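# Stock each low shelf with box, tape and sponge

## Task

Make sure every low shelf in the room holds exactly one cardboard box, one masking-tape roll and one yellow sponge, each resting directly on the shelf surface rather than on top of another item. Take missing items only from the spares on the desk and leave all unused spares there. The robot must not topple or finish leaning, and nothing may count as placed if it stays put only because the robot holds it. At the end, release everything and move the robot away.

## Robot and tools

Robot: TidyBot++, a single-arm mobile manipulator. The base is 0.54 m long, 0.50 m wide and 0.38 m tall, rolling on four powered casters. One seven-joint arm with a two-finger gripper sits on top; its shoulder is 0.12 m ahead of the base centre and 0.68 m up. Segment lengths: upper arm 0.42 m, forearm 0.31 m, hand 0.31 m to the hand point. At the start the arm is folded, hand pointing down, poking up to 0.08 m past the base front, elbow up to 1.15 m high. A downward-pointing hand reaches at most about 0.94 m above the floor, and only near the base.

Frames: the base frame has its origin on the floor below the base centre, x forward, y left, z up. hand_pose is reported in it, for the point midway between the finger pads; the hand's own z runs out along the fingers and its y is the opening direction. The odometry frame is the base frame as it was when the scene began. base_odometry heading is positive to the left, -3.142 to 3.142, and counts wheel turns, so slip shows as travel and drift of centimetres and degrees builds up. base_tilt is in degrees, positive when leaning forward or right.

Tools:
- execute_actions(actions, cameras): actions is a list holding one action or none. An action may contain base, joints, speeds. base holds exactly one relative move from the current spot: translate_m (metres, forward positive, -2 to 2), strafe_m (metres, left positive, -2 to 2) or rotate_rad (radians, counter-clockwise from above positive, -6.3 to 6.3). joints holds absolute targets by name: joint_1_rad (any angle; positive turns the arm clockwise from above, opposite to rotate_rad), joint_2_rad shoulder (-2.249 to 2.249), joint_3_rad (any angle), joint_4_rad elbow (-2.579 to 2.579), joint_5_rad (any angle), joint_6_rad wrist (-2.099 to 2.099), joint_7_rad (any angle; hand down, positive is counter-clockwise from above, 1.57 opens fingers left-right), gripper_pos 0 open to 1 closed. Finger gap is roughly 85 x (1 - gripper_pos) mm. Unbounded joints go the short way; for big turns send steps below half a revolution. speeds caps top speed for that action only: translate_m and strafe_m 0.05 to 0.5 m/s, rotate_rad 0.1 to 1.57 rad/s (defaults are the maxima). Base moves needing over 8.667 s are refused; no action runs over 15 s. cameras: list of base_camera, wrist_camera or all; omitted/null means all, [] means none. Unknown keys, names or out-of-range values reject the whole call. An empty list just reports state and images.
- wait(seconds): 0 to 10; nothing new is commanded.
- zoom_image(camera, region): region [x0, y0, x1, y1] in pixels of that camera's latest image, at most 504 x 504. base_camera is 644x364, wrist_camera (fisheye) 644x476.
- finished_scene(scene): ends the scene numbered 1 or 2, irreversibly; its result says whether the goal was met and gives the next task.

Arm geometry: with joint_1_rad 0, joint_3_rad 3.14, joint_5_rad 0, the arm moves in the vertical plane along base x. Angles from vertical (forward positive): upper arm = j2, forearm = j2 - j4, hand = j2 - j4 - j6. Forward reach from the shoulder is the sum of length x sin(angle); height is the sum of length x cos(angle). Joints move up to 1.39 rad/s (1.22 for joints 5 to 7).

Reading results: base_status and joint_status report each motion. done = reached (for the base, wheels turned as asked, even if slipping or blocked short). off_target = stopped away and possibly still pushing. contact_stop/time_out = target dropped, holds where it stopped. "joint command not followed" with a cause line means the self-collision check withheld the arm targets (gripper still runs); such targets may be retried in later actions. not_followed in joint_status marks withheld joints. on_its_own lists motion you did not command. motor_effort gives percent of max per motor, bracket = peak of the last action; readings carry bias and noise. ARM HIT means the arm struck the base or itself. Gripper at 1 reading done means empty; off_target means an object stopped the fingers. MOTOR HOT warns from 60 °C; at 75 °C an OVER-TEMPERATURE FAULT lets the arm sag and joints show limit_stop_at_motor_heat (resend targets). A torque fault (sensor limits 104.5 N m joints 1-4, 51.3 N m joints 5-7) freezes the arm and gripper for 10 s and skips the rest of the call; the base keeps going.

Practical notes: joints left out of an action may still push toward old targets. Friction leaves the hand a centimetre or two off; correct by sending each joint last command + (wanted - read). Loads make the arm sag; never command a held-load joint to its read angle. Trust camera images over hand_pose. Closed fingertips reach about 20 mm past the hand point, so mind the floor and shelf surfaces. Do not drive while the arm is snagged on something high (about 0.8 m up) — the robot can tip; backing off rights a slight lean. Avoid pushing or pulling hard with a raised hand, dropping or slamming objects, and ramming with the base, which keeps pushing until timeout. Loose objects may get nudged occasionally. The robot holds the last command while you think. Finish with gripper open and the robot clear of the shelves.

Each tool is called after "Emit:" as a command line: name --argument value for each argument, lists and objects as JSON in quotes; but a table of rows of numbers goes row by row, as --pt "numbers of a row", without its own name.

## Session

Emit:
execute_actions --actions '[]'

Scene clock: 0.00 s.
base_odometry: x=+0.000 y=+0.000 heading=+0.000 (m, m, rad; odometry frame)
base_tilt: forward=+0.3 right=-0.9 (deg)
base_status: not commanded
joint_positions: joint_1_rad=+0.006 joint_2_rad=-0.377 joint_3_rad=+3.179 joint_4_rad=-2.514 joint_5_rad=-0.059 joint_6_rad=-0.919 joint_7_rad=+1.553 gripper_pos=+0.000
joint_status: not commanded
motor_effort: joint_1_rad=-1 joint_2_rad=+0 joint_3_rad=+0 joint_4_rad=+15 joint_5_rad=-1 joint_6_rad=+0 joint_7_rad=-1 (%)
hand_pose: x=+0.2576 y=+0.0113 z=+0.5951 quat_wxyz=(-0.031, +0.998, -0.047, +0.043) (m; base frame)
pictures: base_camera, wrist_camera
camera_calibration (this result's frames):
wrist_camera: T_world_to_cam=[[-0.108912, -0.989335, -0.096716, 0.100463], [-0.991511, 0.115069, -0.0605349, 0.34375], [0.0710183, 0.089302, -0.993469, 0.706282], [0, 0, 0, 1]] pos_world=[0.301614, -0.00323612, 0.732195]
Images, in order (width x height): base_camera 644x364, wrist_camera 644x476.

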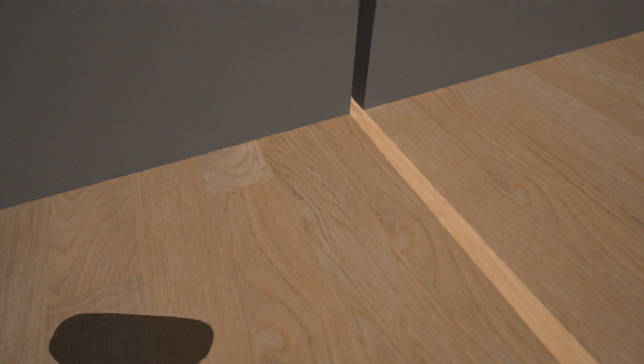

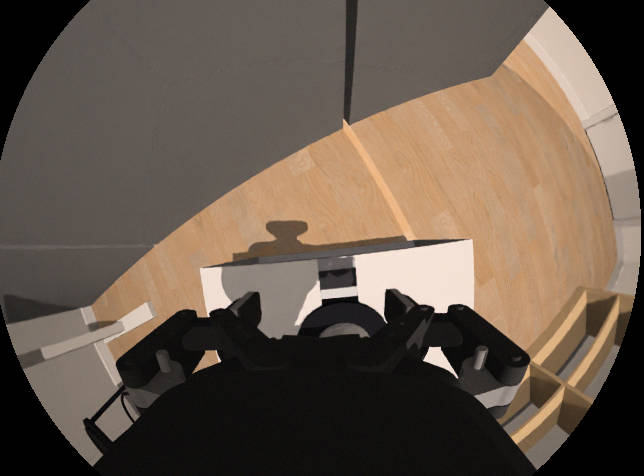

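Emit:
execute_actions --actions '[{"base": {"rotate_rad": 1.944}, "joints": {"joint_1_rad": -1.3, "joint_2_rad": -0.5, "joint_3_rad": 3.125, "joint_4_rad": -1.4, "joint_5_rad": 0.03, "joint_6_rad": -1.6, "joint_7_rad": 1.6}}]'

Scene clock: 10.93 s.
base_odometry: x=+0.000 y=+0.000 heading=+1.943 (m, m, rad; odometry frame)
base_tilt: forward=+0.3 right=-0.9 (deg)
base_status: done
joint_positions: joint_1_rad=-1.288 joint_2_rad=-0.485 joint_3_rad=+3.144 joint_4_rad=-1.419 joint_5_rad=-0.005 joint_6_rad=-1.577 joint_7_rad=+1.558 gripper_pos=+0.000
joint_status: all done
motor_effort: joint_1_rad=+0(1) joint_2_rad=+1(5) joint_3_rad=+1(1) joint_4_rad=+18(19) joint_5_rad=-1(3) joint_6_rad=+5(5) joint_7_rad=-1(1) (%)
hand_pose: x=+0.1842 y=+0.2314 z=+0.9896 quat_wxyz=(-0.190, +0.764, +0.565, +0.245) (m; base frame)
pictures: base_camera, wrist_camera
camera_calibration (this result's frames):
wrist_camera: T_world_to_cam=[[0.956344, -0.287975, -0.0497624, -0.0567001], [-0.263719, -0.777026, -0.571562, 0.847666], [0.125929, 0.559733, -0.819049, 0.792209], [0, 0, 0, 1]] pos_world=[0.178009, 0.198905, 1.13053]
Images, in order (width x height): base_camera 644x364, wrist_camera 644x476.

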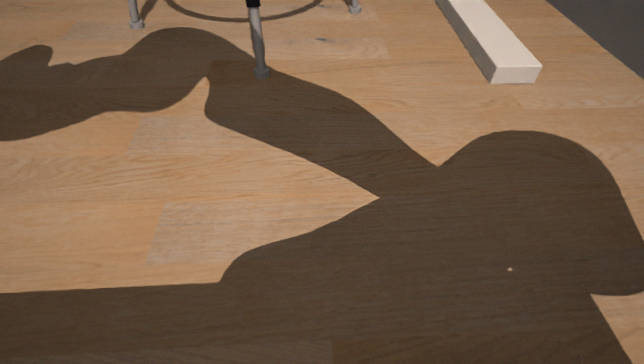

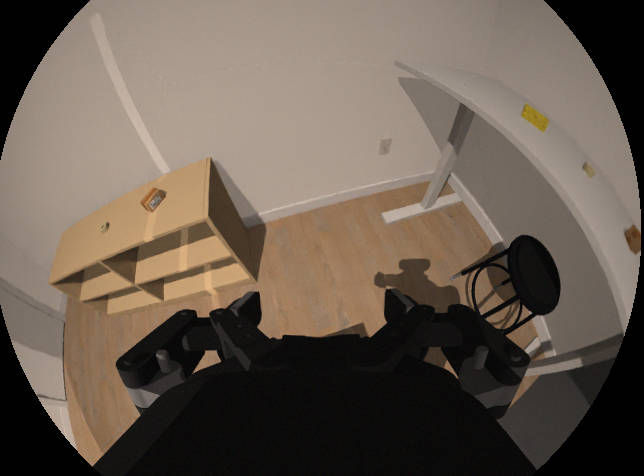

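Emit:
zoom_image --camera "wrist_camera" --region '[480, 70, 644, 270]'

Region (480, 70, 644, 270) of wrist_camera's 644x476 image, scaled by 2.520; it fills the left 413 columns of this view, and the rest is white.

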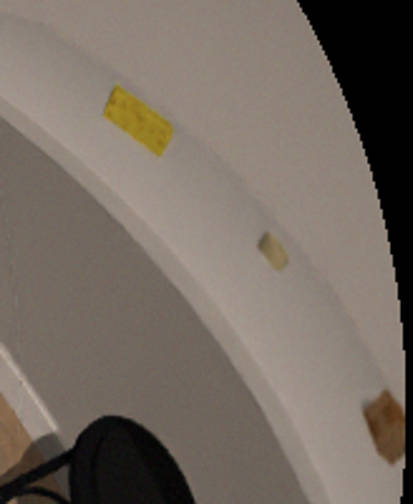

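Emit:
execute_actions --actions '[{"base": {"translate_m": 0.22}, "joints": {"joint_1_rad": -0.35, "joint_2_rad": 0.1, "joint_4_rad": -0.35, "joint_6_rad": -2.0}}]'

Scene clock: 38.37 s.
base_odometry: x=-0.080 y=+0.205 heading=+1.944 (m, m, rad; odometry frame)
base_tilt: forward=+0.4 right=-0.9 (deg)
base_status: done
joint_positions: joint_1_rad=-0.364 joint_2_rad=+0.085 joint_3_rad=+3.139 joint_4_rad=-0.370 joint_5_rad=-0.002 joint_6_rad=-1.976 joint_7_rad=+1.558 gripper_pos=+0.000
joint_status: all done
motor_effort: joint_1_rad=+0(2) joint_2_rad=-14(15) joint_3_rad=+0(2) joint_4_rad=+12(18) joint_5_rad=-1(0) joint_6_rad=+6(5) joint_7_rad=-1(1) (%)
hand_pose: x=+0.4704 y=+0.1368 z=+1.1471 quat_wxyz=(-0.066, +0.923, +0.165, +0.341) (m; base frame)
pictures: base_camera, wrist_camera
camera_calibration (this result's frames):
wrist_camera: T_world_to_cam=[[0.353514, -0.934269, -0.0465724, 0.018533], [-0.732936, -0.245709, -0.634376, 1.15977], [0.581235, 0.258395, -0.771621, 0.710768], [0, 0, 0, 1]] pos_world=[0.430359, 0.118621, 1.28503]
Images, in order (width x height): base_camera 644x364, wrist_camera 644x476.

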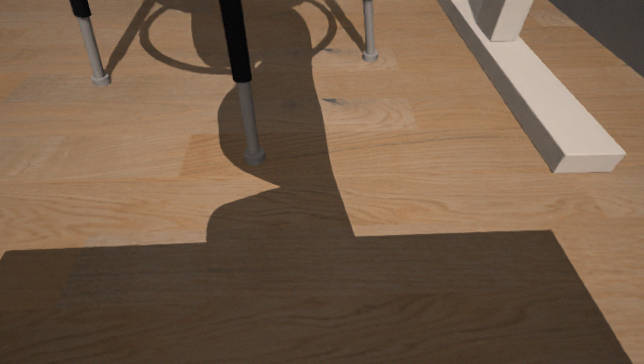

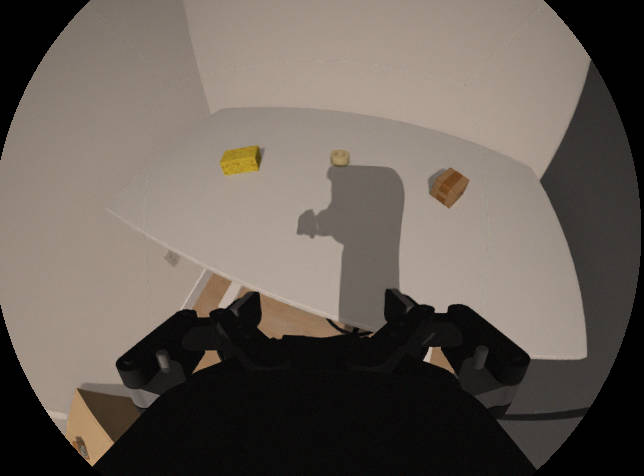

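Emit:
zoom_image --camera "wrist_camera" --region '[205, 130, 285, 190]'

Emit:
zoom_image --camera "wrist_camera" --region '[320, 130, 490, 230]'

Region (205, 130, 285, 190) of wrist_camera's 644x476 image, scaled by 6.300; it fills the top 378 rows of this view, and the rest is white.

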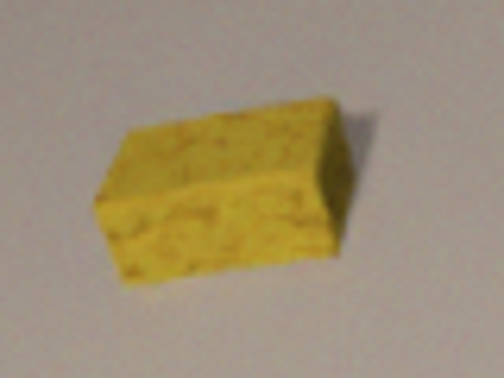

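Region (320, 130, 490, 230) of wrist_camera's 644x476 image, scaled by 2.965; it fills the top 296 rows of this view, and the rest is white.

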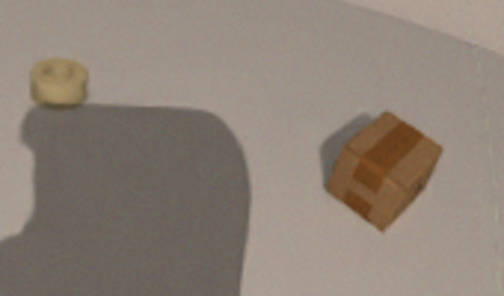

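Emit:
execute_actions --actions '[{"base": {"translate_m": 0.22}, "joints": {"joint_1_rad": -0.412, "joint_2_rad": 0.15, "joint_4_rad": -0.705, "joint_5_rad": 1.05, "joint_6_rad": -1.842, "joint_7_rad": 0.431}}]'

Scene clock: 137.87 s.
base_odometry: x=-0.161 y=+0.410 heading=+1.945 (m, m, rad; odometry frame)
base_tilt: forward=+0.3 right=-0.9 (deg)
base_status: done
joint_positions: joint_1_rad=-0.395 joint_2_rad=+0.154 joint_3_rad=+3.139 joint_4_rad=-0.690 joint_5_rad=+1.021 joint_6_rad=-1.862 joint_7_rad=+0.464 gripper_pos=+0.000
joint_status: all done
motor_effort: joint_1_rad=-1(0) joint_2_rad=-19(25) joint_3_rad=+0(1) joint_4_rad=+14(15) joint_5_rad=+4(4) joint_6_rad=+5(6) joint_7_rad=+0(2) (%)
hand_pose: x=+0.5274 y=-0.1033 z=+1.1303 quat_wxyz=(+0.183, +0.716, -0.519, +0.429) (m; base frame)
pictures: base_camera, wrist_camera
camera_calibration (this result's frames):
wrist_camera: T_world_to_cam=[[-0.889078, -0.402794, -0.217478, 0.676732], [-0.0835146, 0.609854, -0.788101, 1.05155], [0.450073, -0.682521, -0.575847, 0.477352], [0, 0, 0, 1]] pos_world=[0.474644, -0.042904, 1.25078]
Images, in order (width x height): base_camera 644x364, wrist_camera 644x476.

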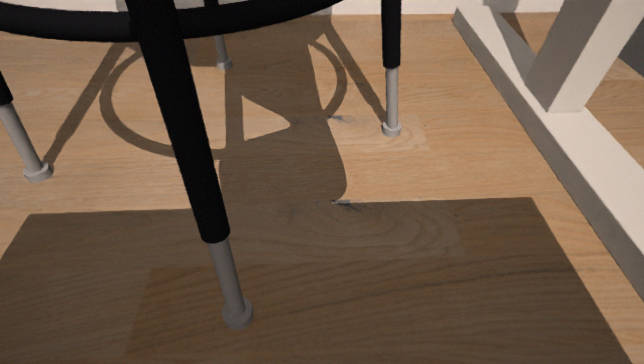

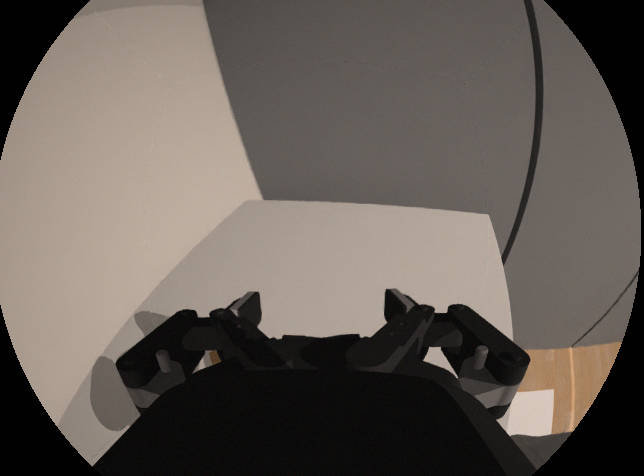

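Emit:
execute_actions --actions '[]'

Scene clock: 156.23 s.
base_odometry: x=-0.161 y=+0.410 heading=+1.945 (m, m, rad; odometry frame)
base_tilt: forward=+0.4 right=-0.9 (deg)
base_status: done
joint_positions: joint_1_rad=-0.395 joint_2_rad=+0.154 joint_3_rad=+3.139 joint_4_rad=-0.690 joint_5_rad=+1.021 joint_6_rad=-1.862 joint_7_rad=+0.464 gripper_pos=+0.000
joint_status: all done
motor_effort: joint_1_rad=+0(0) joint_2_rad=-19(25) joint_3_rad=+0(1) joint_4_rad=+14(15) joint_5_rad=+4(4) joint_6_rad=+4(6) joint_7_rad=-1(2) (%)
hand_pose: x=+0.5274 y=-0.1033 z=+1.1303 quat_wxyz=(+0.183, +0.716, -0.519, +0.429) (m; base frame)
pictures: base_camera, wrist_camera
camera_calibration (this result's frames):
wrist_camera: T_world_to_cam=[[-0.889078, -0.402795, -0.217478, 0.676731], [-0.0835148, 0.609854, -0.788101, 1.05155], [0.450073, -0.682521, -0.575847, 0.477352], [0, 0, 0, 1]] pos_world=[0.474644, -0.042904, 1.25078]
Images, in order (width x height): base_camera 644x364, wrist_camera 644x476.

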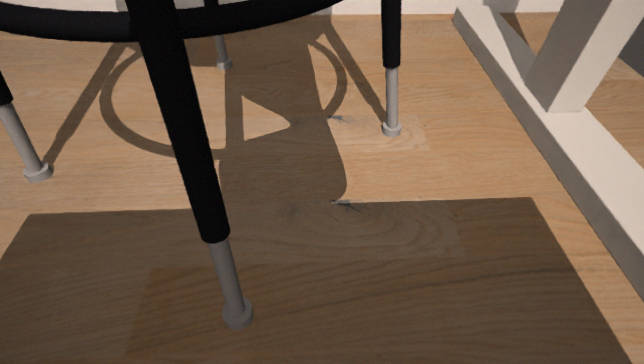

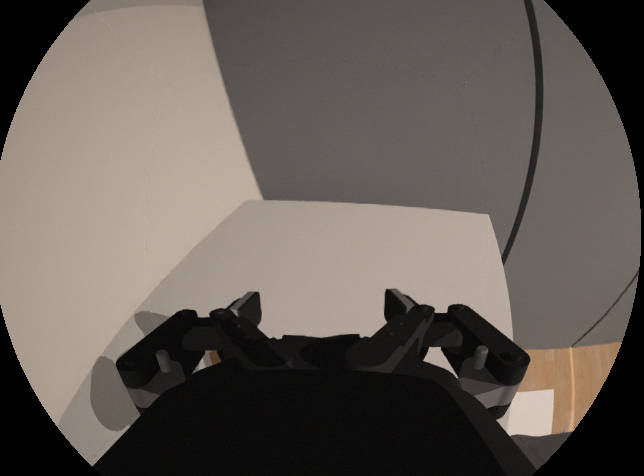

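Emit:
execute_actions --actions '[{"base": {"strafe_m": 0.60}, "joints": {"joint_2_rad": 0.33}}]'

Scene clock: 161.83 s.
base_odometry: x=-0.720 y=+0.191 heading=+1.945 (m, m, rad; odometry frame)
base_tilt: forward=+0.3 right=-0.9 (deg)
base_status: done
joint_positions: joint_1_rad=-0.406 joint_2_rad=+0.335 joint_3_rad=+3.139 joint_4_rad=-0.693 joint_5_rad=+1.022 joint_6_rad=-1.862 joint_7_rad=+0.464 gripper_pos=+0.000
joint_status: all done
motor_effort: joint_1_rad=+0(2) joint_2_rad=-28(32) joint_3_rad=+2(2) joint_4_rad=+16(17) joint_5_rad=+4(5) joint_6_rad=+4(4) joint_7_rad=+0(0) (%)
hand_pose: x=+0.5976 y=-0.0690 z=+1.0616 quat_wxyz=(+0.250, +0.746, -0.482, +0.386) (m; base frame)
pictures: base_camera, wrist_camera
camera_calibration (this result's frames):
wrist_camera: T_world_to_cam=[[-0.905936, -0.421968, -0.0349718, 0.552977], [-0.225236, 0.550207, -0.804078, 1.07985], [0.358537, -0.720566, -0.593495, 0.500409], [0, 0, 0, 1]] pos_world=[0.564767, -0.000223322, 1.18461]
Images, in order (width x height): base_camera 644x364, wrist_camera 644x476.

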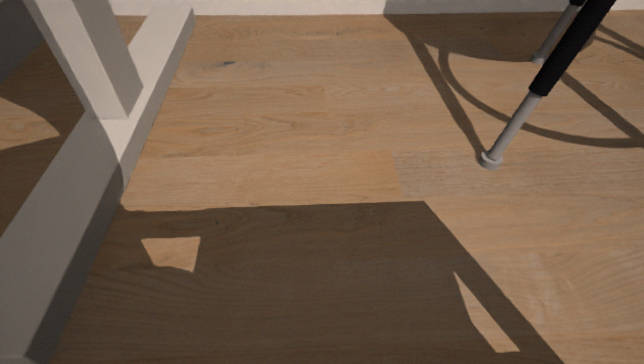

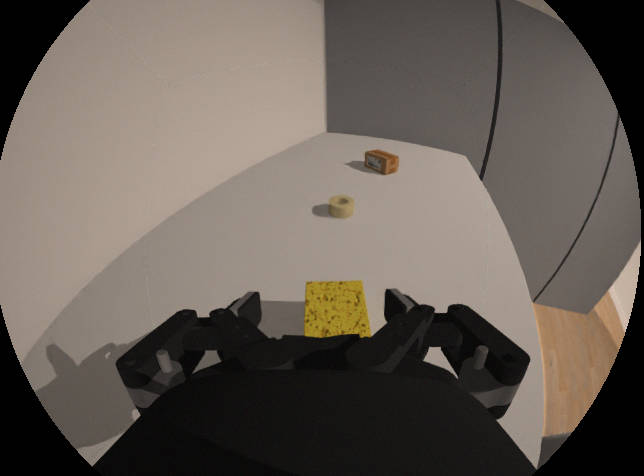

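Emit:
zoom_image --camera "wrist_camera" --region '[230, 250, 430, 370]'

Emit:
zoom_image --camera "wrist_camera" --region '[300, 130, 430, 230]'

Region (230, 250, 430, 370) of wrist_camera's 644x476 image, scaled by 2.520; it fills the top 302 rows of this view, and the rest is white.

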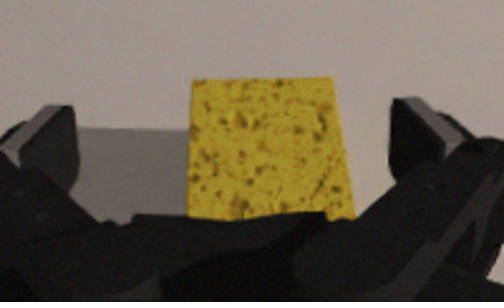

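Region (300, 130, 430, 230) of wrist_camera's 644x476 image, scaled by 3.877; it fills the top 388 rows of this view, and the rest is white.

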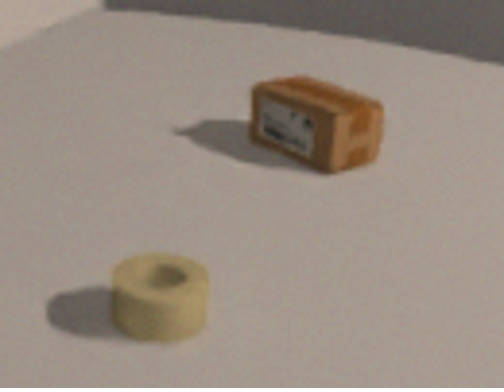

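Emit:
execute_actions --actions '[{"joints": {"joint_1_rad": -0.367, "joint_2_rad": 0.238, "joint_4_rad": -0.953, "joint_5_rad": 0.950, "joint_6_rad": -1.738, "joint_7_rad": 0.305}}]' --cameras '["wrist_camera"]'

Scene clock: 197.83 s.
base_odometry: x=-0.720 y=+0.191 heading=+1.945 (m, m, rad; odometry frame)
base_tilt: forward=+0.3 right=-0.9 (deg)
base_status: not commanded
joint_positions: joint_1_rad=-0.382 joint_2_rad=+0.254 joint_3_rad=+3.139 joint_4_rad=-0.933 joint_5_rad=+0.984 joint_6_rad=-1.762 joint_7_rad=+0.346 gripper_pos=+0.000
joint_status: all done
motor_effort: joint_1_rad=-1(0) joint_2_rad=-26(28) joint_3_rad=+0(1) joint_4_rad=+17(16) joint_5_rad=+5(5) joint_6_rad=+2(3) joint_7_rad=-1(1) (%)
hand_pose: x=+0.5902 y=-0.0827 z=+1.0273 quat_wxyz=(+0.253, +0.747, -0.480, +0.385) (m; base frame)
pictures: wrist_camera
camera_calibration (this result's frames):
wrist_camera: T_world_to_cam=[[-0.905973, -0.422462, -0.0271769, 0.531308], [-0.230847, 0.546825, -0.804794, 1.06194], [0.354856, -0.722848, -0.592932, 0.474277], [0, 0, 0, 1]] pos_world=[0.558195, -0.0134054, 1.15029]
Images, in order (width x height): wrist_camera 644x476.

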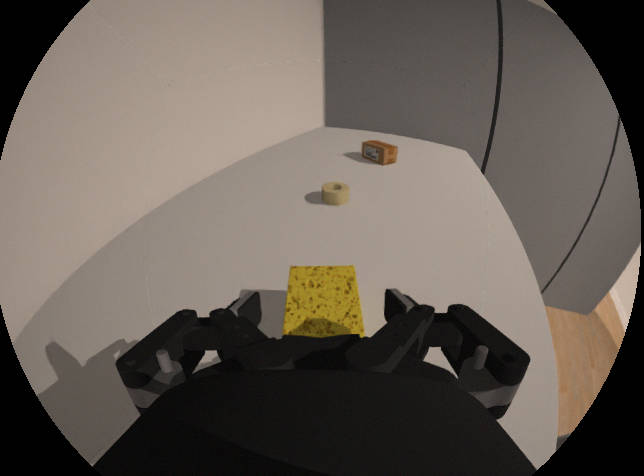

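Emit:
execute_actions --actions '[{"joints": {"joint_2_rad": 0.198, "joint_4_rad": -1.152, "joint_5_rad": 0.927, "joint_6_rad": -1.645, "joint_7_rad": 0.166}}]' --cameras '["wrist_camera"]'

Scene clock: 209.13 s.
base_odometry: x=-0.720 y=+0.191 heading=+1.945 (m, m, rad; odometry frame)
base_tilt: forward=+0.4 right=-0.9 (deg)
base_status: not commanded
joint_positions: joint_1_rad=-0.382 joint_2_rad=+0.216 joint_3_rad=+3.139 joint_4_rad=-1.134 joint_5_rad=+0.961 joint_6_rad=-1.668 joint_7_rad=+0.207 gripper_pos=+0.000
joint_status: all done
motor_effort: joint_1_rad=-1(0) joint_2_rad=-25(27) joint_3_rad=+1(1) joint_4_rad=+17(18) joint_5_rad=+5(5) joint_6_rad=+1(2) joint_7_rad=+0(0) (%)
hand_pose: x=+0.5906 y=-0.0819 z=+0.9814 quat_wxyz=(+0.250, +0.747, -0.481, +0.385) (m; base frame)
pictures: wrist_camera
camera_calibration (this result's frames):
wrist_camera: T_world_to_cam=[[-0.905676, -0.42283, -0.0310719, 0.534425], [-0.229243, 0.550038, -0.80306, 1.02221], [0.356649, -0.720189, -0.595087, 0.448769], [0, 0, 0, 1]] pos_world=[0.558296, -0.0130823, 1.10455]
Images, in order (width x height): wrist_camera 644x476.

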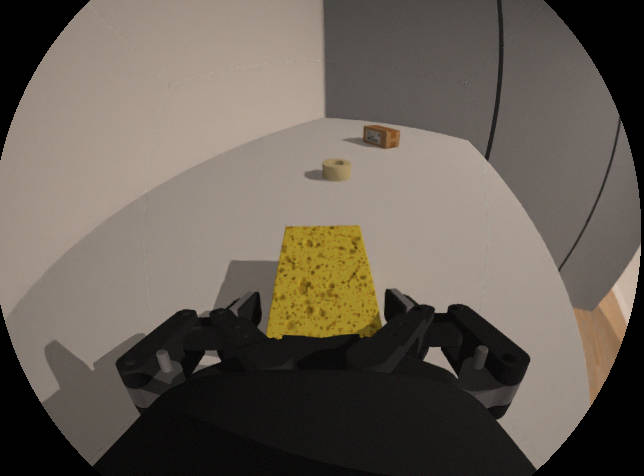

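Emit:
execute_actions --actions '[{"joints": {"gripper_pos": 1.0}}]' --cameras '["wrist_camera"]'

Scene clock: 212.90 s.
base_odometry: x=-0.720 y=+0.191 heading=+1.945 (m, m, rad; odometry frame)
base_tilt: forward=+0.3 right=-0.9 (deg)
base_status: not commanded
joint_positions: joint_1_rad=-0.381 joint_2_rad=+0.208 joint_3_rad=+3.139 joint_4_rad=-1.135 joint_5_rad=+0.961 joint_6_rad=-1.666 joint_7_rad=+0.207 gripper_pos=+0.375
joint_status: gripper_pos off_target (ended at +0.375, target +1.000)
motor_effort: joint_1_rad=-2(1) joint_2_rad=-25(25) joint_3_rad=+1(2) joint_4_rad=+17(18) joint_5_rad=+5(5) joint_6_rad=+1(1) joint_7_rad=+0(0) (%)
hand_pose: x=+0.5888 y=-0.0830 z=+0.9841 quat_wxyz=(+0.248, +0.746, -0.482, +0.387) (m; base frame)
pictures: wrist_camera
camera_calibration (this result's frames):
wrist_camera: T_world_to_cam=[[-0.905142, -0.423371, -0.0384131, 0.539269], [-0.224087, 0.55196, -0.803197, 1.02185], [0.361253, -0.718399, -0.594474, 0.447072], [0, 0, 0, 1]] pos_world=[0.555593, -0.0145342, 1.10724]
Images, in order (width x height): wrist_camera 644x476.

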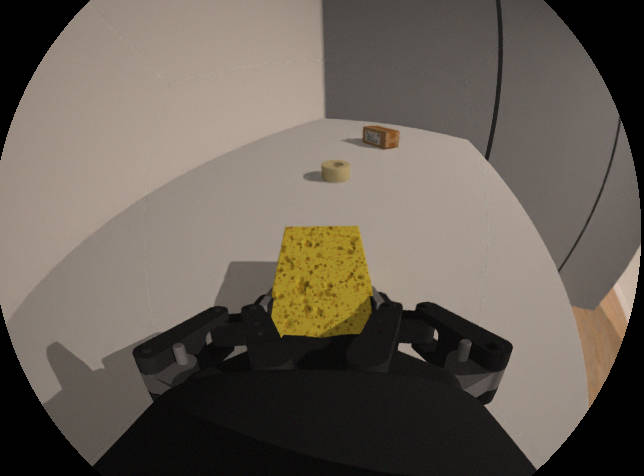

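Emit:
execute_actions --actions '[{"base": {"strafe_m": -0.40}, "joints": {"joint_1_rad": 1.0, "joint_2_rad": -0.10}}]'

Scene clock: 254.87 s.
base_odometry: x=-0.347 y=+0.337 heading=+1.944 (m, m, rad; odometry frame)
base_tilt: forward=+0.3 right=-0.8 (deg)
base_status: done
joint_positions: joint_1_rad=+0.987 joint_2_rad=-0.090 joint_3_rad=+3.133 joint_4_rad=-1.135 joint_5_rad=+0.957 joint_6_rad=-1.664 joint_7_rad=+0.207 gripper_pos=+0.375
joint_status: all done
motor_effort: joint_1_rad=-1(3) joint_2_rad=-12(28) joint_3_rad=+0(3) joint_4_rad=+16(18) joint_5_rad=+4(6) joint_6_rad=+4(4) joint_7_rad=-1(1) (%)
hand_pose: x=+0.0765 y=-0.3883 z=+1.0895 quat_wxyz=(+0.394, +0.208, -0.853, +0.271) (m; base frame)
pictures: base_camera, wrist_camera
camera_calibration (this result's frames):
wrist_camera: T_world_to_cam=[[-0.571627, 0.750645, -0.331322, 0.699746], [0.626648, 0.138724, -0.766856, 0.895053], [-0.529675, -0.645978, -0.549689, 0.522929], [0, 0, 0, 1]] pos_world=[0.116093, -0.311626, 1.20567]
Images, in order (width x height): base_camera 644x364, wrist_camera 644x476.

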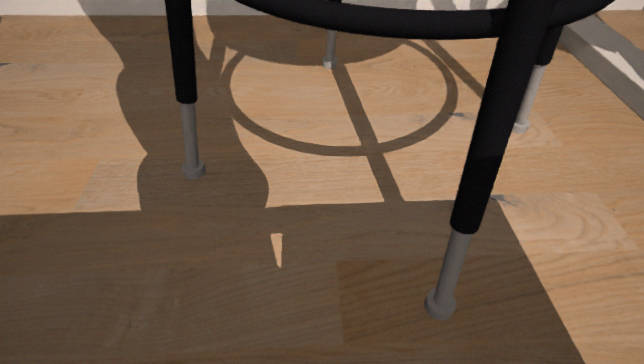

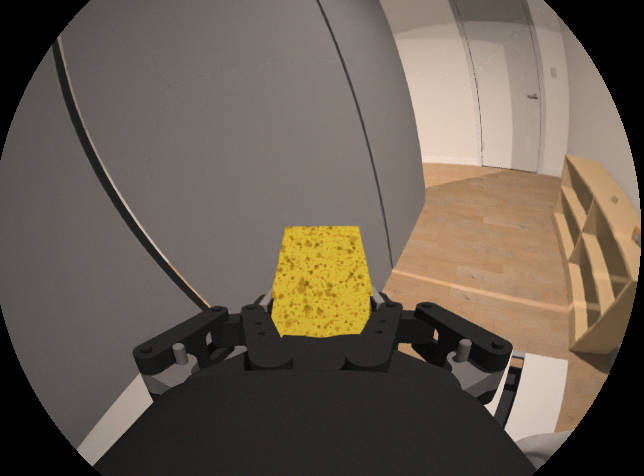

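Emit:
zoom_image --camera "wrist_camera" --region '[380, 120, 644, 300]'

Region (380, 120, 644, 300) of wrist_camera's 644x476 image, scaled by 1.909; it fills the top 344 rows of this view, and the rest is white.

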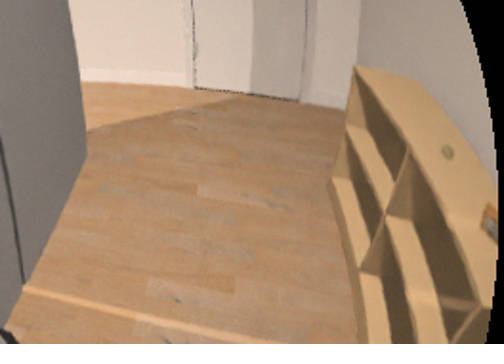

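Emit:
execute_actions --actions '[{"base": {"translate_m": -2.0}, "joints": {"joint_1_rad": -1.145, "joint_3_rad": 3.152, "joint_4_rad": -1.558, "joint_5_rad": -0.034, "joint_6_rad": -0.038, "joint_7_rad": 1.608}}]'

Scene clock: 307.20 s.
base_odometry: x=+0.383 y=-1.526 heading=+1.944 (m, m, rad; odometry frame)
base_tilt: forward=+0.3 right=-0.9 (deg)
base_status: done
joint_positions: joint_1_rad=-1.137 joint_2_rad=-0.091 joint_3_rad=+3.135 joint_4_rad=-1.537 joint_5_rad=+0.000 joint_6_rad=-0.061 joint_7_rad=+1.567 gripper_pos=+0.375
joint_status: all done
motor_effort: joint_1_rad=-1(3) joint_2_rad=-20(21) joint_3_rad=+0(2) joint_4_rad=+24(23) joint_5_rad=-2(5) joint_6_rad=+9(9) joint_7_rad=+0(0) (%)
hand_pose: x=+0.3597 y=+0.5323 z=+1.1600 quat_wxyz=(-0.395, +0.576, +0.369, +0.613) (m; base frame)
pictures: base_camera, wrist_camera
camera_calibration (this result's frames):
wrist_camera: T_world_to_cam=[[0.922494, -0.385385, -0.0219912, -0.0975163], [-0.00367857, 0.048191, -0.998831, 1.18802], [0.385994, 0.921497, 0.0430382, -0.544959], [0, 0, 0, 1]] pos_world=[0.304679, 0.407345, 1.20794]
Images, in order (width x height): base_camera 644x364, wrist_camera 644x476.

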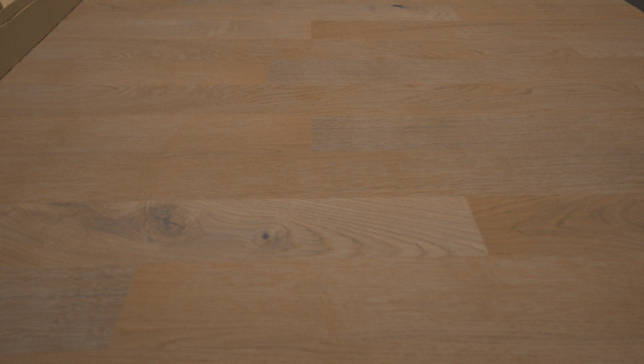

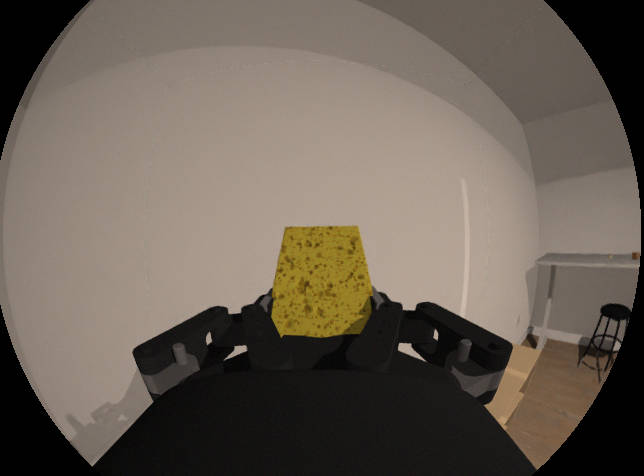

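Emit:
execute_actions --actions '[{"joints": {"joint_2_rad": 0.585}}]' --cameras '["wrist_camera"]'

Scene clock: 313.93 s.
base_odometry: x=+0.383 y=-1.526 heading=+1.944 (m, m, rad; odometry frame)
base_tilt: forward=+0.3 right=-0.9 (deg)
base_status: not commanded
joint_positions: joint_1_rad=-1.137 joint_2_rad=+0.588 joint_3_rad=+3.135 joint_4_rad=-1.548 joint_5_rad=+0.000 joint_6_rad=-0.058 joint_7_rad=+1.567 gripper_pos=+0.376
joint_status: all done
motor_effort: joint_1_rad=-1(1) joint_2_rad=-41(44) joint_3_rad=-1(1) joint_4_rad=+20(24) joint_5_rad=-1(2) joint_6_rad=+7(9) joint_7_rad=+0(0) (%)
hand_pose: x=+0.4301 y=+0.6843 z=+0.6823 quat_wxyz=(-0.249, +0.750, +0.479, +0.383) (m; base frame)
pictures: wrist_camera
camera_calibration (this result's frames):
wrist_camera: T_world_to_cam=[[0.913017, -0.405843, -0.0411287, -0.0832733], [-0.273807, -0.534979, -0.799267, 1.08284], [0.302374, 0.741005, -0.599568, -0.0937021], [0, 0, 0, 1]] pos_world=[0.400852, 0.614935, 0.805873]
Images, in order (width x height): wrist_camera 644x476.

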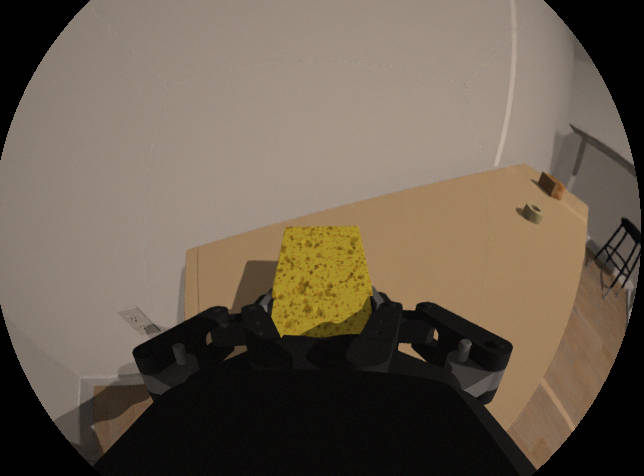

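Emit:
zoom_image --camera "wrist_camera" --region '[440, 140, 644, 440]'

Region (440, 140, 644, 440) of wrist_camera's 644x476 image, scaled by 1.680; it fills the left 343 columns of this view, and the rest is white.

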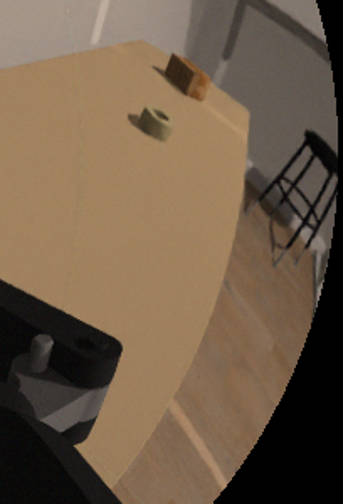

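Emit:
execute_actions --actions '[{"joints": {"joint_2_rad": 0.70, "joint_6_rad": 0.079}}]' --cameras '["wrist_camera"]'

Scene clock: 326.43 s.
base_odometry: x=+0.382 y=-1.526 heading=+1.944 (m, m, rad; odometry frame)
base_tilt: forward=+0.3 right=-0.9 (deg)
base_status: not commanded
joint_positions: joint_1_rad=-1.137 joint_2_rad=+0.674 joint_3_rad=+3.135 joint_4_rad=-1.547 joint_5_rad=+0.000 joint_6_rad=+0.070 joint_7_rad=+1.568 gripper_pos=+0.376
joint_status: all done
motor_effort: joint_1_rad=-1(1) joint_2_rad=-40(43) joint_3_rad=-2(1) joint_4_rad=+17(20) joint_5_rad=-2(2) joint_6_rad=+6(8) joint_7_rad=+0(1) (%)
hand_pose: x=+0.4391 y=+0.7037 z=+0.6496 quat_wxyz=(-0.259, +0.741, +0.474, +0.398) (m; base frame)
pictures: wrist_camera
camera_calibration (this result's frames):
wrist_camera: T_world_to_cam=[[0.913629, -0.404497, -0.0407948, -0.0863811], [-0.259931, -0.504035, -0.823641, 1.05751], [0.312598, 0.763106, -0.565642, -0.172437], [0, 0, 0, 1]] pos_world=[0.407704, 0.629669, 0.769948]
Images, in order (width x height): wrist_camera 644x476.

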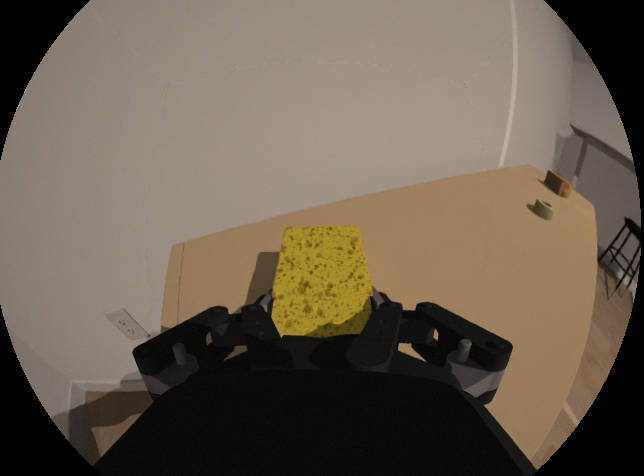

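Emit:
execute_actions --actions '[{"joints": {"gripper_pos": 0.0, "joint_2_rad": 0.672}}]' --cameras '["wrist_camera"]'

Scene clock: 330.60 s.
base_odometry: x=+0.382 y=-1.526 heading=+1.944 (m, m, rad; odometry frame)
base_tilt: forward=+0.3 right=-0.9 (deg)
base_status: not commanded
joint_positions: joint_1_rad=-1.137 joint_2_rad=+0.672 joint_3_rad=+3.135 joint_4_rad=-1.547 joint_5_rad=+0.000 joint_6_rad=+0.070 joint_7_rad=+1.568 gripper_pos=+0.000
joint_status: all done
motor_effort: joint_1_rad=-1(0) joint_2_rad=-42(42) joint_3_rad=-1(1) joint_4_rad=+19(19) joint_5_rad=-1(2) joint_6_rad=+8(8) joint_7_rad=-1(1) (%)
hand_pose: x=+0.4391 y=+0.7037 z=+0.6508 quat_wxyz=(-0.259, +0.741, +0.474, +0.399) (m; base frame)
pictures: wrist_camera
camera_calibration (this result's frames):
wrist_camera: T_world_to_cam=[[0.913657, -0.404437, -0.0407675, -0.0864029], [-0.259375, -0.502834, -0.82455, 1.05806], [0.312979, 0.763929, -0.564319, -0.173379], [0, 0, 0, 1]] pos_world=[0.407642, 0.629536, 0.771063]
Images, in order (width x height): wrist_camera 644x476.

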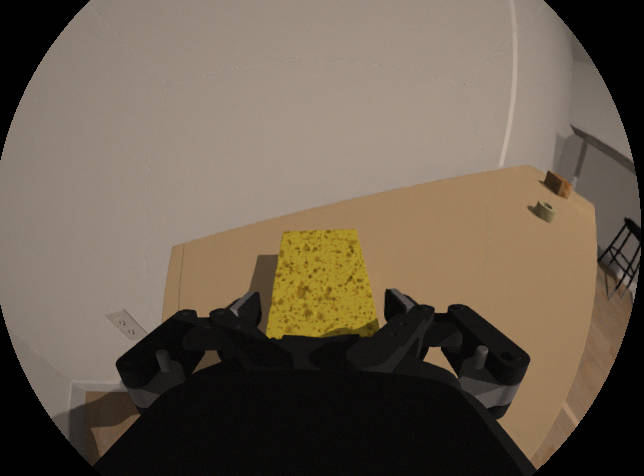

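Emit:
execute_actions --actions '[{"base": {"strafe_m": -0.48}, "joints": {"joint_1_rad": -1.26, "joint_2_rad": -1.2, "joint_4_rad": 0.2, "joint_5_rad": -1.11, "joint_6_rad": 1.14, "joint_7_rad": -0.40}}]'

Scene clock: 366.33 s.
base_odometry: x=+0.830 y=-1.351 heading=+1.944 (m, m, rad; odometry frame)
base_tilt: forward=+0.3 right=-0.8 (deg)
base_status: done
joint_positions: joint_1_rad=-1.247 joint_2_rad=-1.202 joint_3_rad=+3.135 joint_4_rad=+0.187 joint_5_rad=-1.075 joint_6_rad=+1.120 joint_7_rad=-0.360 gripper_pos=+0.000
joint_status: all done
motor_effort: joint_1_rad=-2(2) joint_2_rad=+58(65) joint_3_rad=-4(4) joint_4_rad=-21(25) joint_5_rad=-7(7) joint_6_rad=-3(11) joint_7_rad=+0(0) (%)
hand_pose: x=+0.0793 y=-0.8926 z=+0.7854 quat_wxyz=(-0.258, -0.744, +0.338, -0.515) (m; base frame)
pictures: base_camera, wrist_camera
camera_calibration (this result's frames):
wrist_camera: T_world_to_cam=[[-0.755168, -0.655512, 0.00500164, -0.525509], [-0.238047, 0.267112, -0.933801, 1.04434], [0.610782, -0.706367, -0.357758, -0.263563], [0, 0, 0, 1]] pos_world=[0.0127338, -0.809605, 0.88354]
Images, in order (width x height): base_camera 644x364, wrist_camera 644x476.

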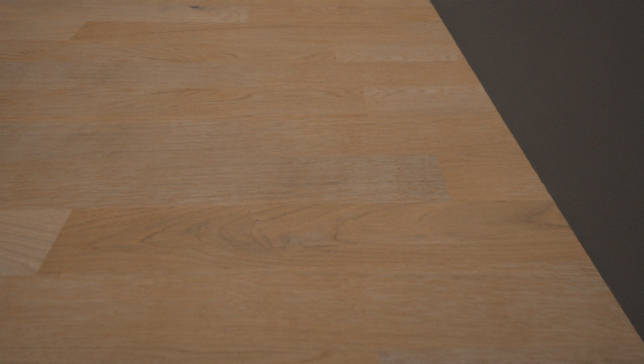

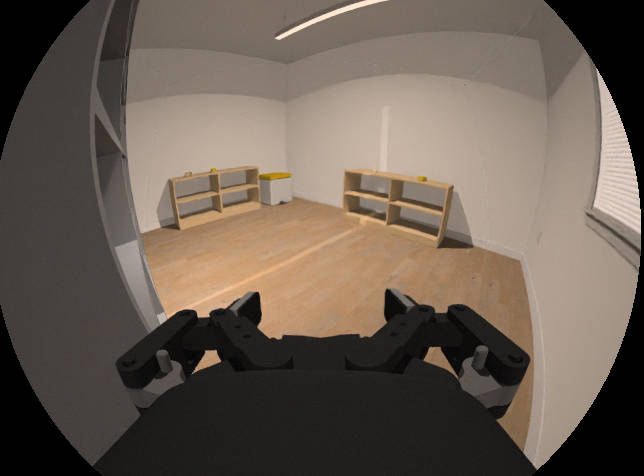

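Emit:
zoom_image --camera "wrist_camera" --region '[160, 155, 300, 240]'

Emit:
zoom_image --camera "wrist_camera" --region '[330, 155, 470, 255]'

Region (160, 155, 300, 240) of wrist_camera's 644x476 image, scaled by 3.600; it fills the top 306 rows of this view, and the rest is white.

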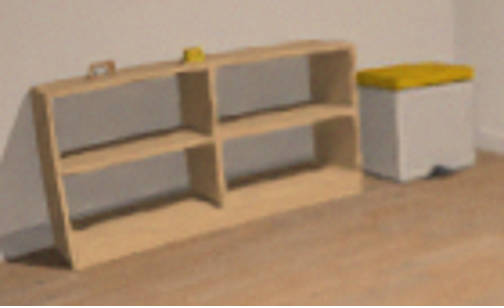

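Region (330, 155, 470, 255) of wrist_camera's 644x476 image, scaled by 3.600; it fills the top 360 rows of this view, and the rest is white.

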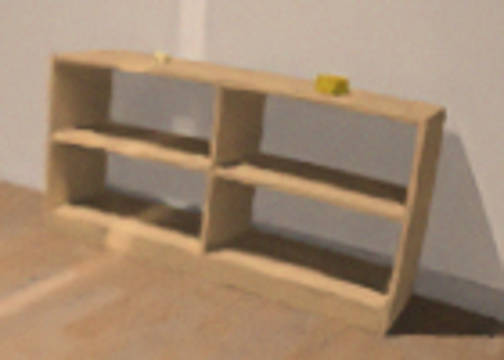

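Emit:
zoom_image --camera "wrist_camera" --region '[165, 160, 265, 190]'

Emit:
zoom_image --camera "wrist_camera" --region '[100, 200, 260, 420]'

Region (165, 160, 265, 190) of wrist_camera's 644x476 image, scaled by 5.040; it fills the top 151 rows of this view, and the rest is white.

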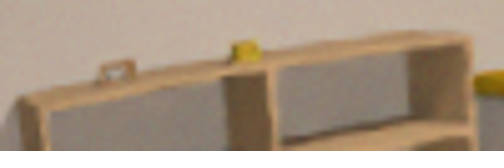

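Region (100, 200, 260, 420) of wrist_camera's 644x476 image, scaled by 2.291; it fills the left 367 columns of this view, and the rest is white.

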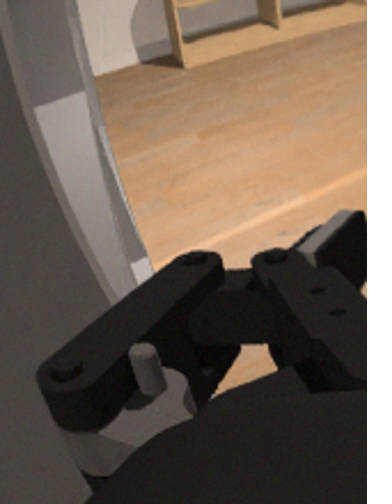

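Emit:
zoom_image --camera "wrist_camera" --region '[205, 158, 265, 182]'

Emit:
zoom_image --camera "wrist_camera" --region '[340, 160, 400, 184]'

Region (205, 158, 265, 182) of wrist_camera's 644x476 image, scaled by 8.400; it fills the top 202 rows of this view, and the rest is white.

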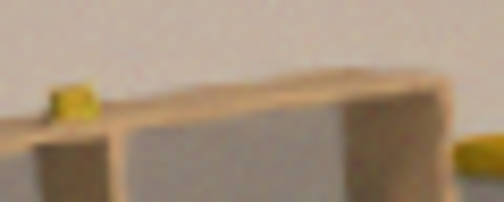

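Region (340, 160, 400, 184) of wrist_camera's 644x476 image, scaled by 8.400; it fills the top 202 rows of this view, and the rest is white.

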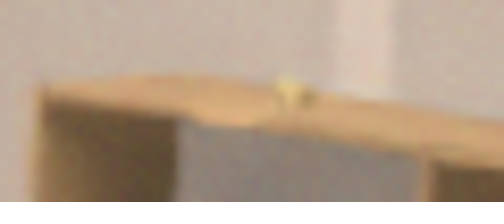

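Emit:
execute_actions --actions '[{"base": {"strafe_m": 0.552}, "joints": {"joint_1_rad": -0.6, "joint_2_rad": -0.05, "joint_4_rad": -0.6, "joint_5_rad": -0.2, "joint_6_rad": 0.2, "joint_7_rad": 0.6}}]' --cameras '["base_camera"]'

Emit:
execute_actions --actions '[{"base": {"translate_m": 1.94}, "joints": {"joint_1_rad": 0.048, "joint_2_rad": 0.055, "joint_3_rad": 3.158, "joint_4_rad": -1.172, "joint_5_rad": 0.034, "joint_6_rad": -0.961, "joint_7_rad": 1.611}}]'

Scene clock: 451.97 s.
base_odometry: x=+0.315 y=-1.552 heading=+1.943 (m, m, rad; odometry frame)
base_tilt: forward=+0.3 right=-0.9 (deg)
base_status: done
joint_positions: joint_1_rad=-0.616 joint_2_rad=-0.052 joint_3_rad=+3.135 joint_4_rad=-0.608 joint_5_rad=-0.234 joint_6_rad=+0.211 joint_7_rad=+0.560 gripper_pos=+0.000
joint_status: all done
motor_effort: joint_1_rad=-2(7) joint_2_rad=-9(66) joint_3_rad=-1(4) joint_4_rad=+12(24) joint_5_rad=-1(8) joint_6_rad=+2(8) joint_7_rad=+0(0) (%)
hand_pose: x=+0.3305 y=+0.1353 z=+1.6611 quat_wxyz=(-0.787, +0.159, -0.076, +0.591) (m; base frame)
pictures: base_camera
Images, in order (width x height): base_camera 644x364.

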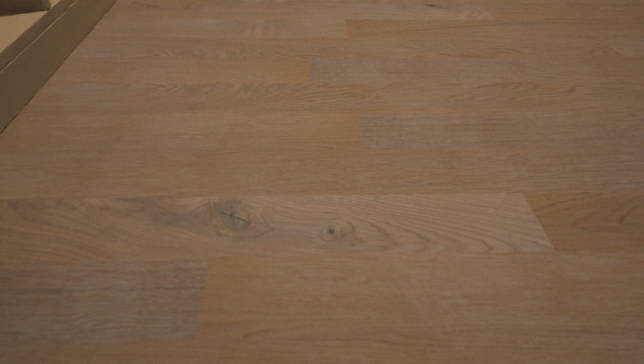

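Scene clock: 457.20 s.
base_odometry: x=-0.392 y=+0.255 heading=+1.944 (m, m, rad; odometry frame)
base_tilt: forward=+0.4 right=-0.9 (deg)
base_status: done
joint_positions: joint_1_rad=+0.040 joint_2_rad=+0.063 joint_3_rad=+3.144 joint_4_rad=-1.162 joint_5_rad=+0.002 joint_6_rad=-0.945 joint_7_rad=+1.573 gripper_pos=+0.000
joint_status: all done
motor_effort: joint_1_rad=-1(3) joint_2_rad=-22(29) joint_3_rad=+0(1) joint_4_rad=+21(25) joint_5_rad=-1(1) joint_6_rad=+7(10) joint_7_rad=+0(0) (%)
hand_pose: x=+0.6978 y=-0.0237 z=+1.0327 quat_wxyz=(+0.011, +0.884, -0.018, +0.467) (m; base frame)
pictures: base_camera, wrist_camera
camera_calibration (this result's frames):
wrist_camera: T_world_to_cam=[[-0.0291579, -0.99909, -0.0311335, 0.032498], [-0.580567, 0.0422817, -0.813114, 1.2995], [0.81369, -0.00563357, -0.581272, 0.166753], [0, 0, 0, 1]] pos_world=[0.61971, -0.0215373, 1.15458]
Images, in order (width x height): base_camera 644x364, wrist_camera 644x476.

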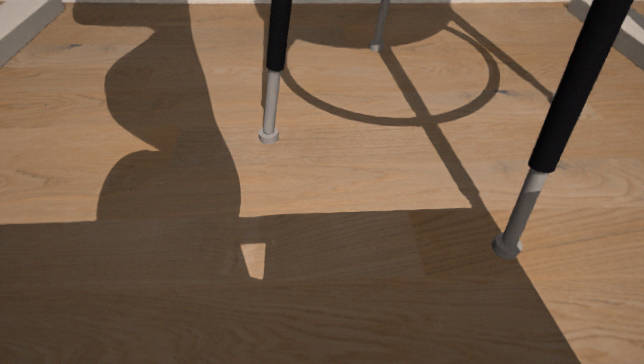

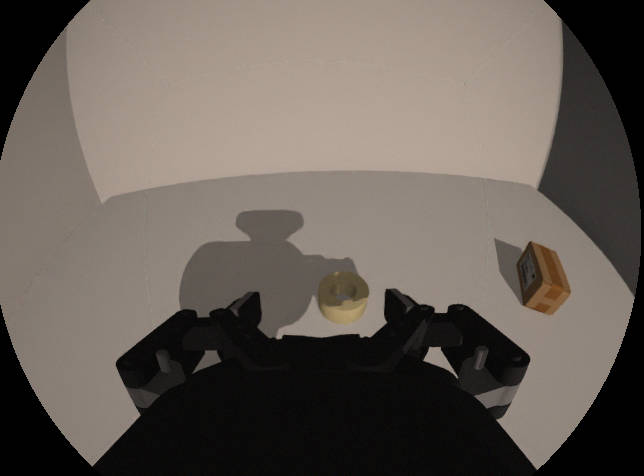

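Emit:
zoom_image --camera "wrist_camera" --region '[290, 250, 400, 340]'

Emit:
zoom_image --camera "wrist_camera" --region '[485, 225, 595, 330]'

Region (290, 250, 400, 340) of wrist_camera's 644x476 image, scaled by 4.582; it fills the top 412 rows of this view, and the rest is white.

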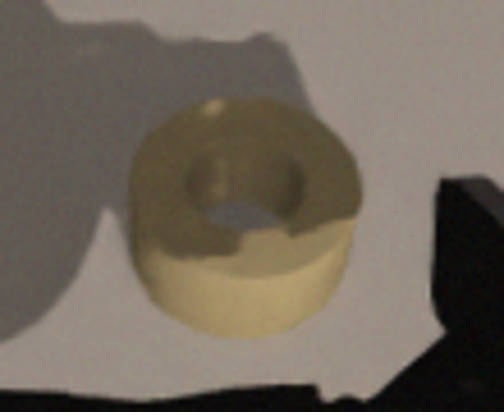

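Region (485, 225, 595, 330) of wrist_camera's 644x476 image, scaled by 4.582; it fills the top 481 rows of this view, and the rest is white.

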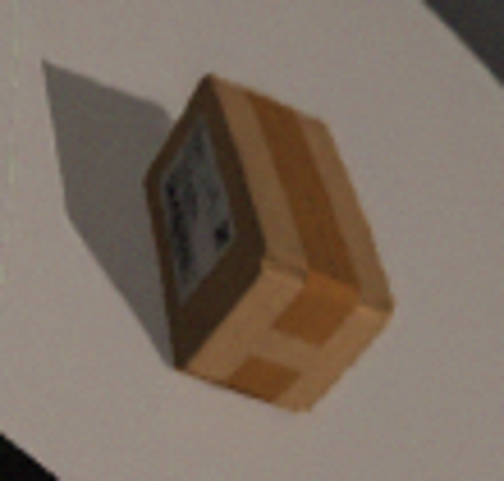

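Emit:
execute_actions --actions '[{"joints": {"joint_1_rad": 0.083, "joint_2_rad": 0.142, "joint_4_rad": -1.262, "joint_6_rad": -0.736}}]' --cameras '["wrist_camera"]'

Scene clock: 482.47 s.
base_odometry: x=-0.392 y=+0.255 heading=+1.944 (m, m, rad; odometry frame)
base_tilt: forward=+0.4 right=-0.9 (deg)
base_status: not commanded
joint_positions: joint_1_rad=+0.070 joint_2_rad=+0.145 joint_3_rad=+3.144 joint_4_rad=-1.247 joint_5_rad=+0.002 joint_6_rad=-0.753 joint_7_rad=+1.573 gripper_pos=+0.000
joint_status: all done
motor_effort: joint_1_rad=+0(1) joint_2_rad=-27(30) joint_3_rad=+0(1) joint_4_rad=+23(24) joint_5_rad=-1(1) joint_6_rad=+7(7) joint_7_rad=+0(1) (%)
hand_pose: x=+0.7492 y=-0.0445 z=+0.9850 quat_wxyz=(+0.019, +0.878, -0.030, +0.478) (m; base frame)
pictures: wrist_camera
camera_calibration (this result's frames):
wrist_camera: T_world_to_cam=[[-0.0576526, -0.99787, -0.0305113, 0.0324875], [-0.558345, 0.0575641, -0.827609, 1.28973], [0.827603, -0.030678, -0.560475, 0.0650409], [0, 0, 0, 1]] pos_world=[0.66816, -0.0398286, 1.10484]
Images, in order (width x height): wrist_camera 644x476.

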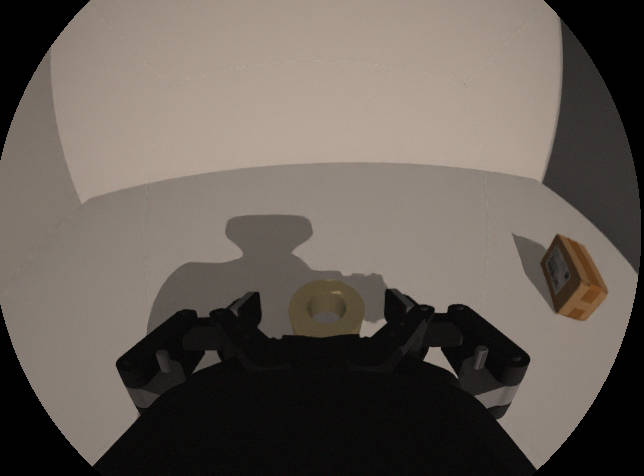

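Emit:
zoom_image --camera "wrist_camera" --region '[230, 260, 420, 360]'

Region (230, 260, 420, 360) of wrist_camera's 644x476 image, scaled by 2.653; it fills the top 265 rows of this view, and the rest is white.

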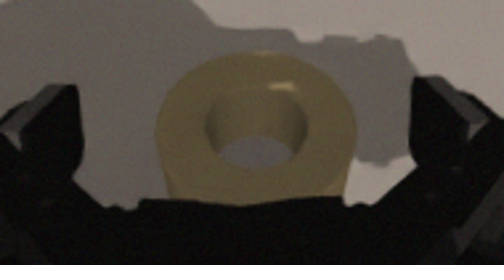

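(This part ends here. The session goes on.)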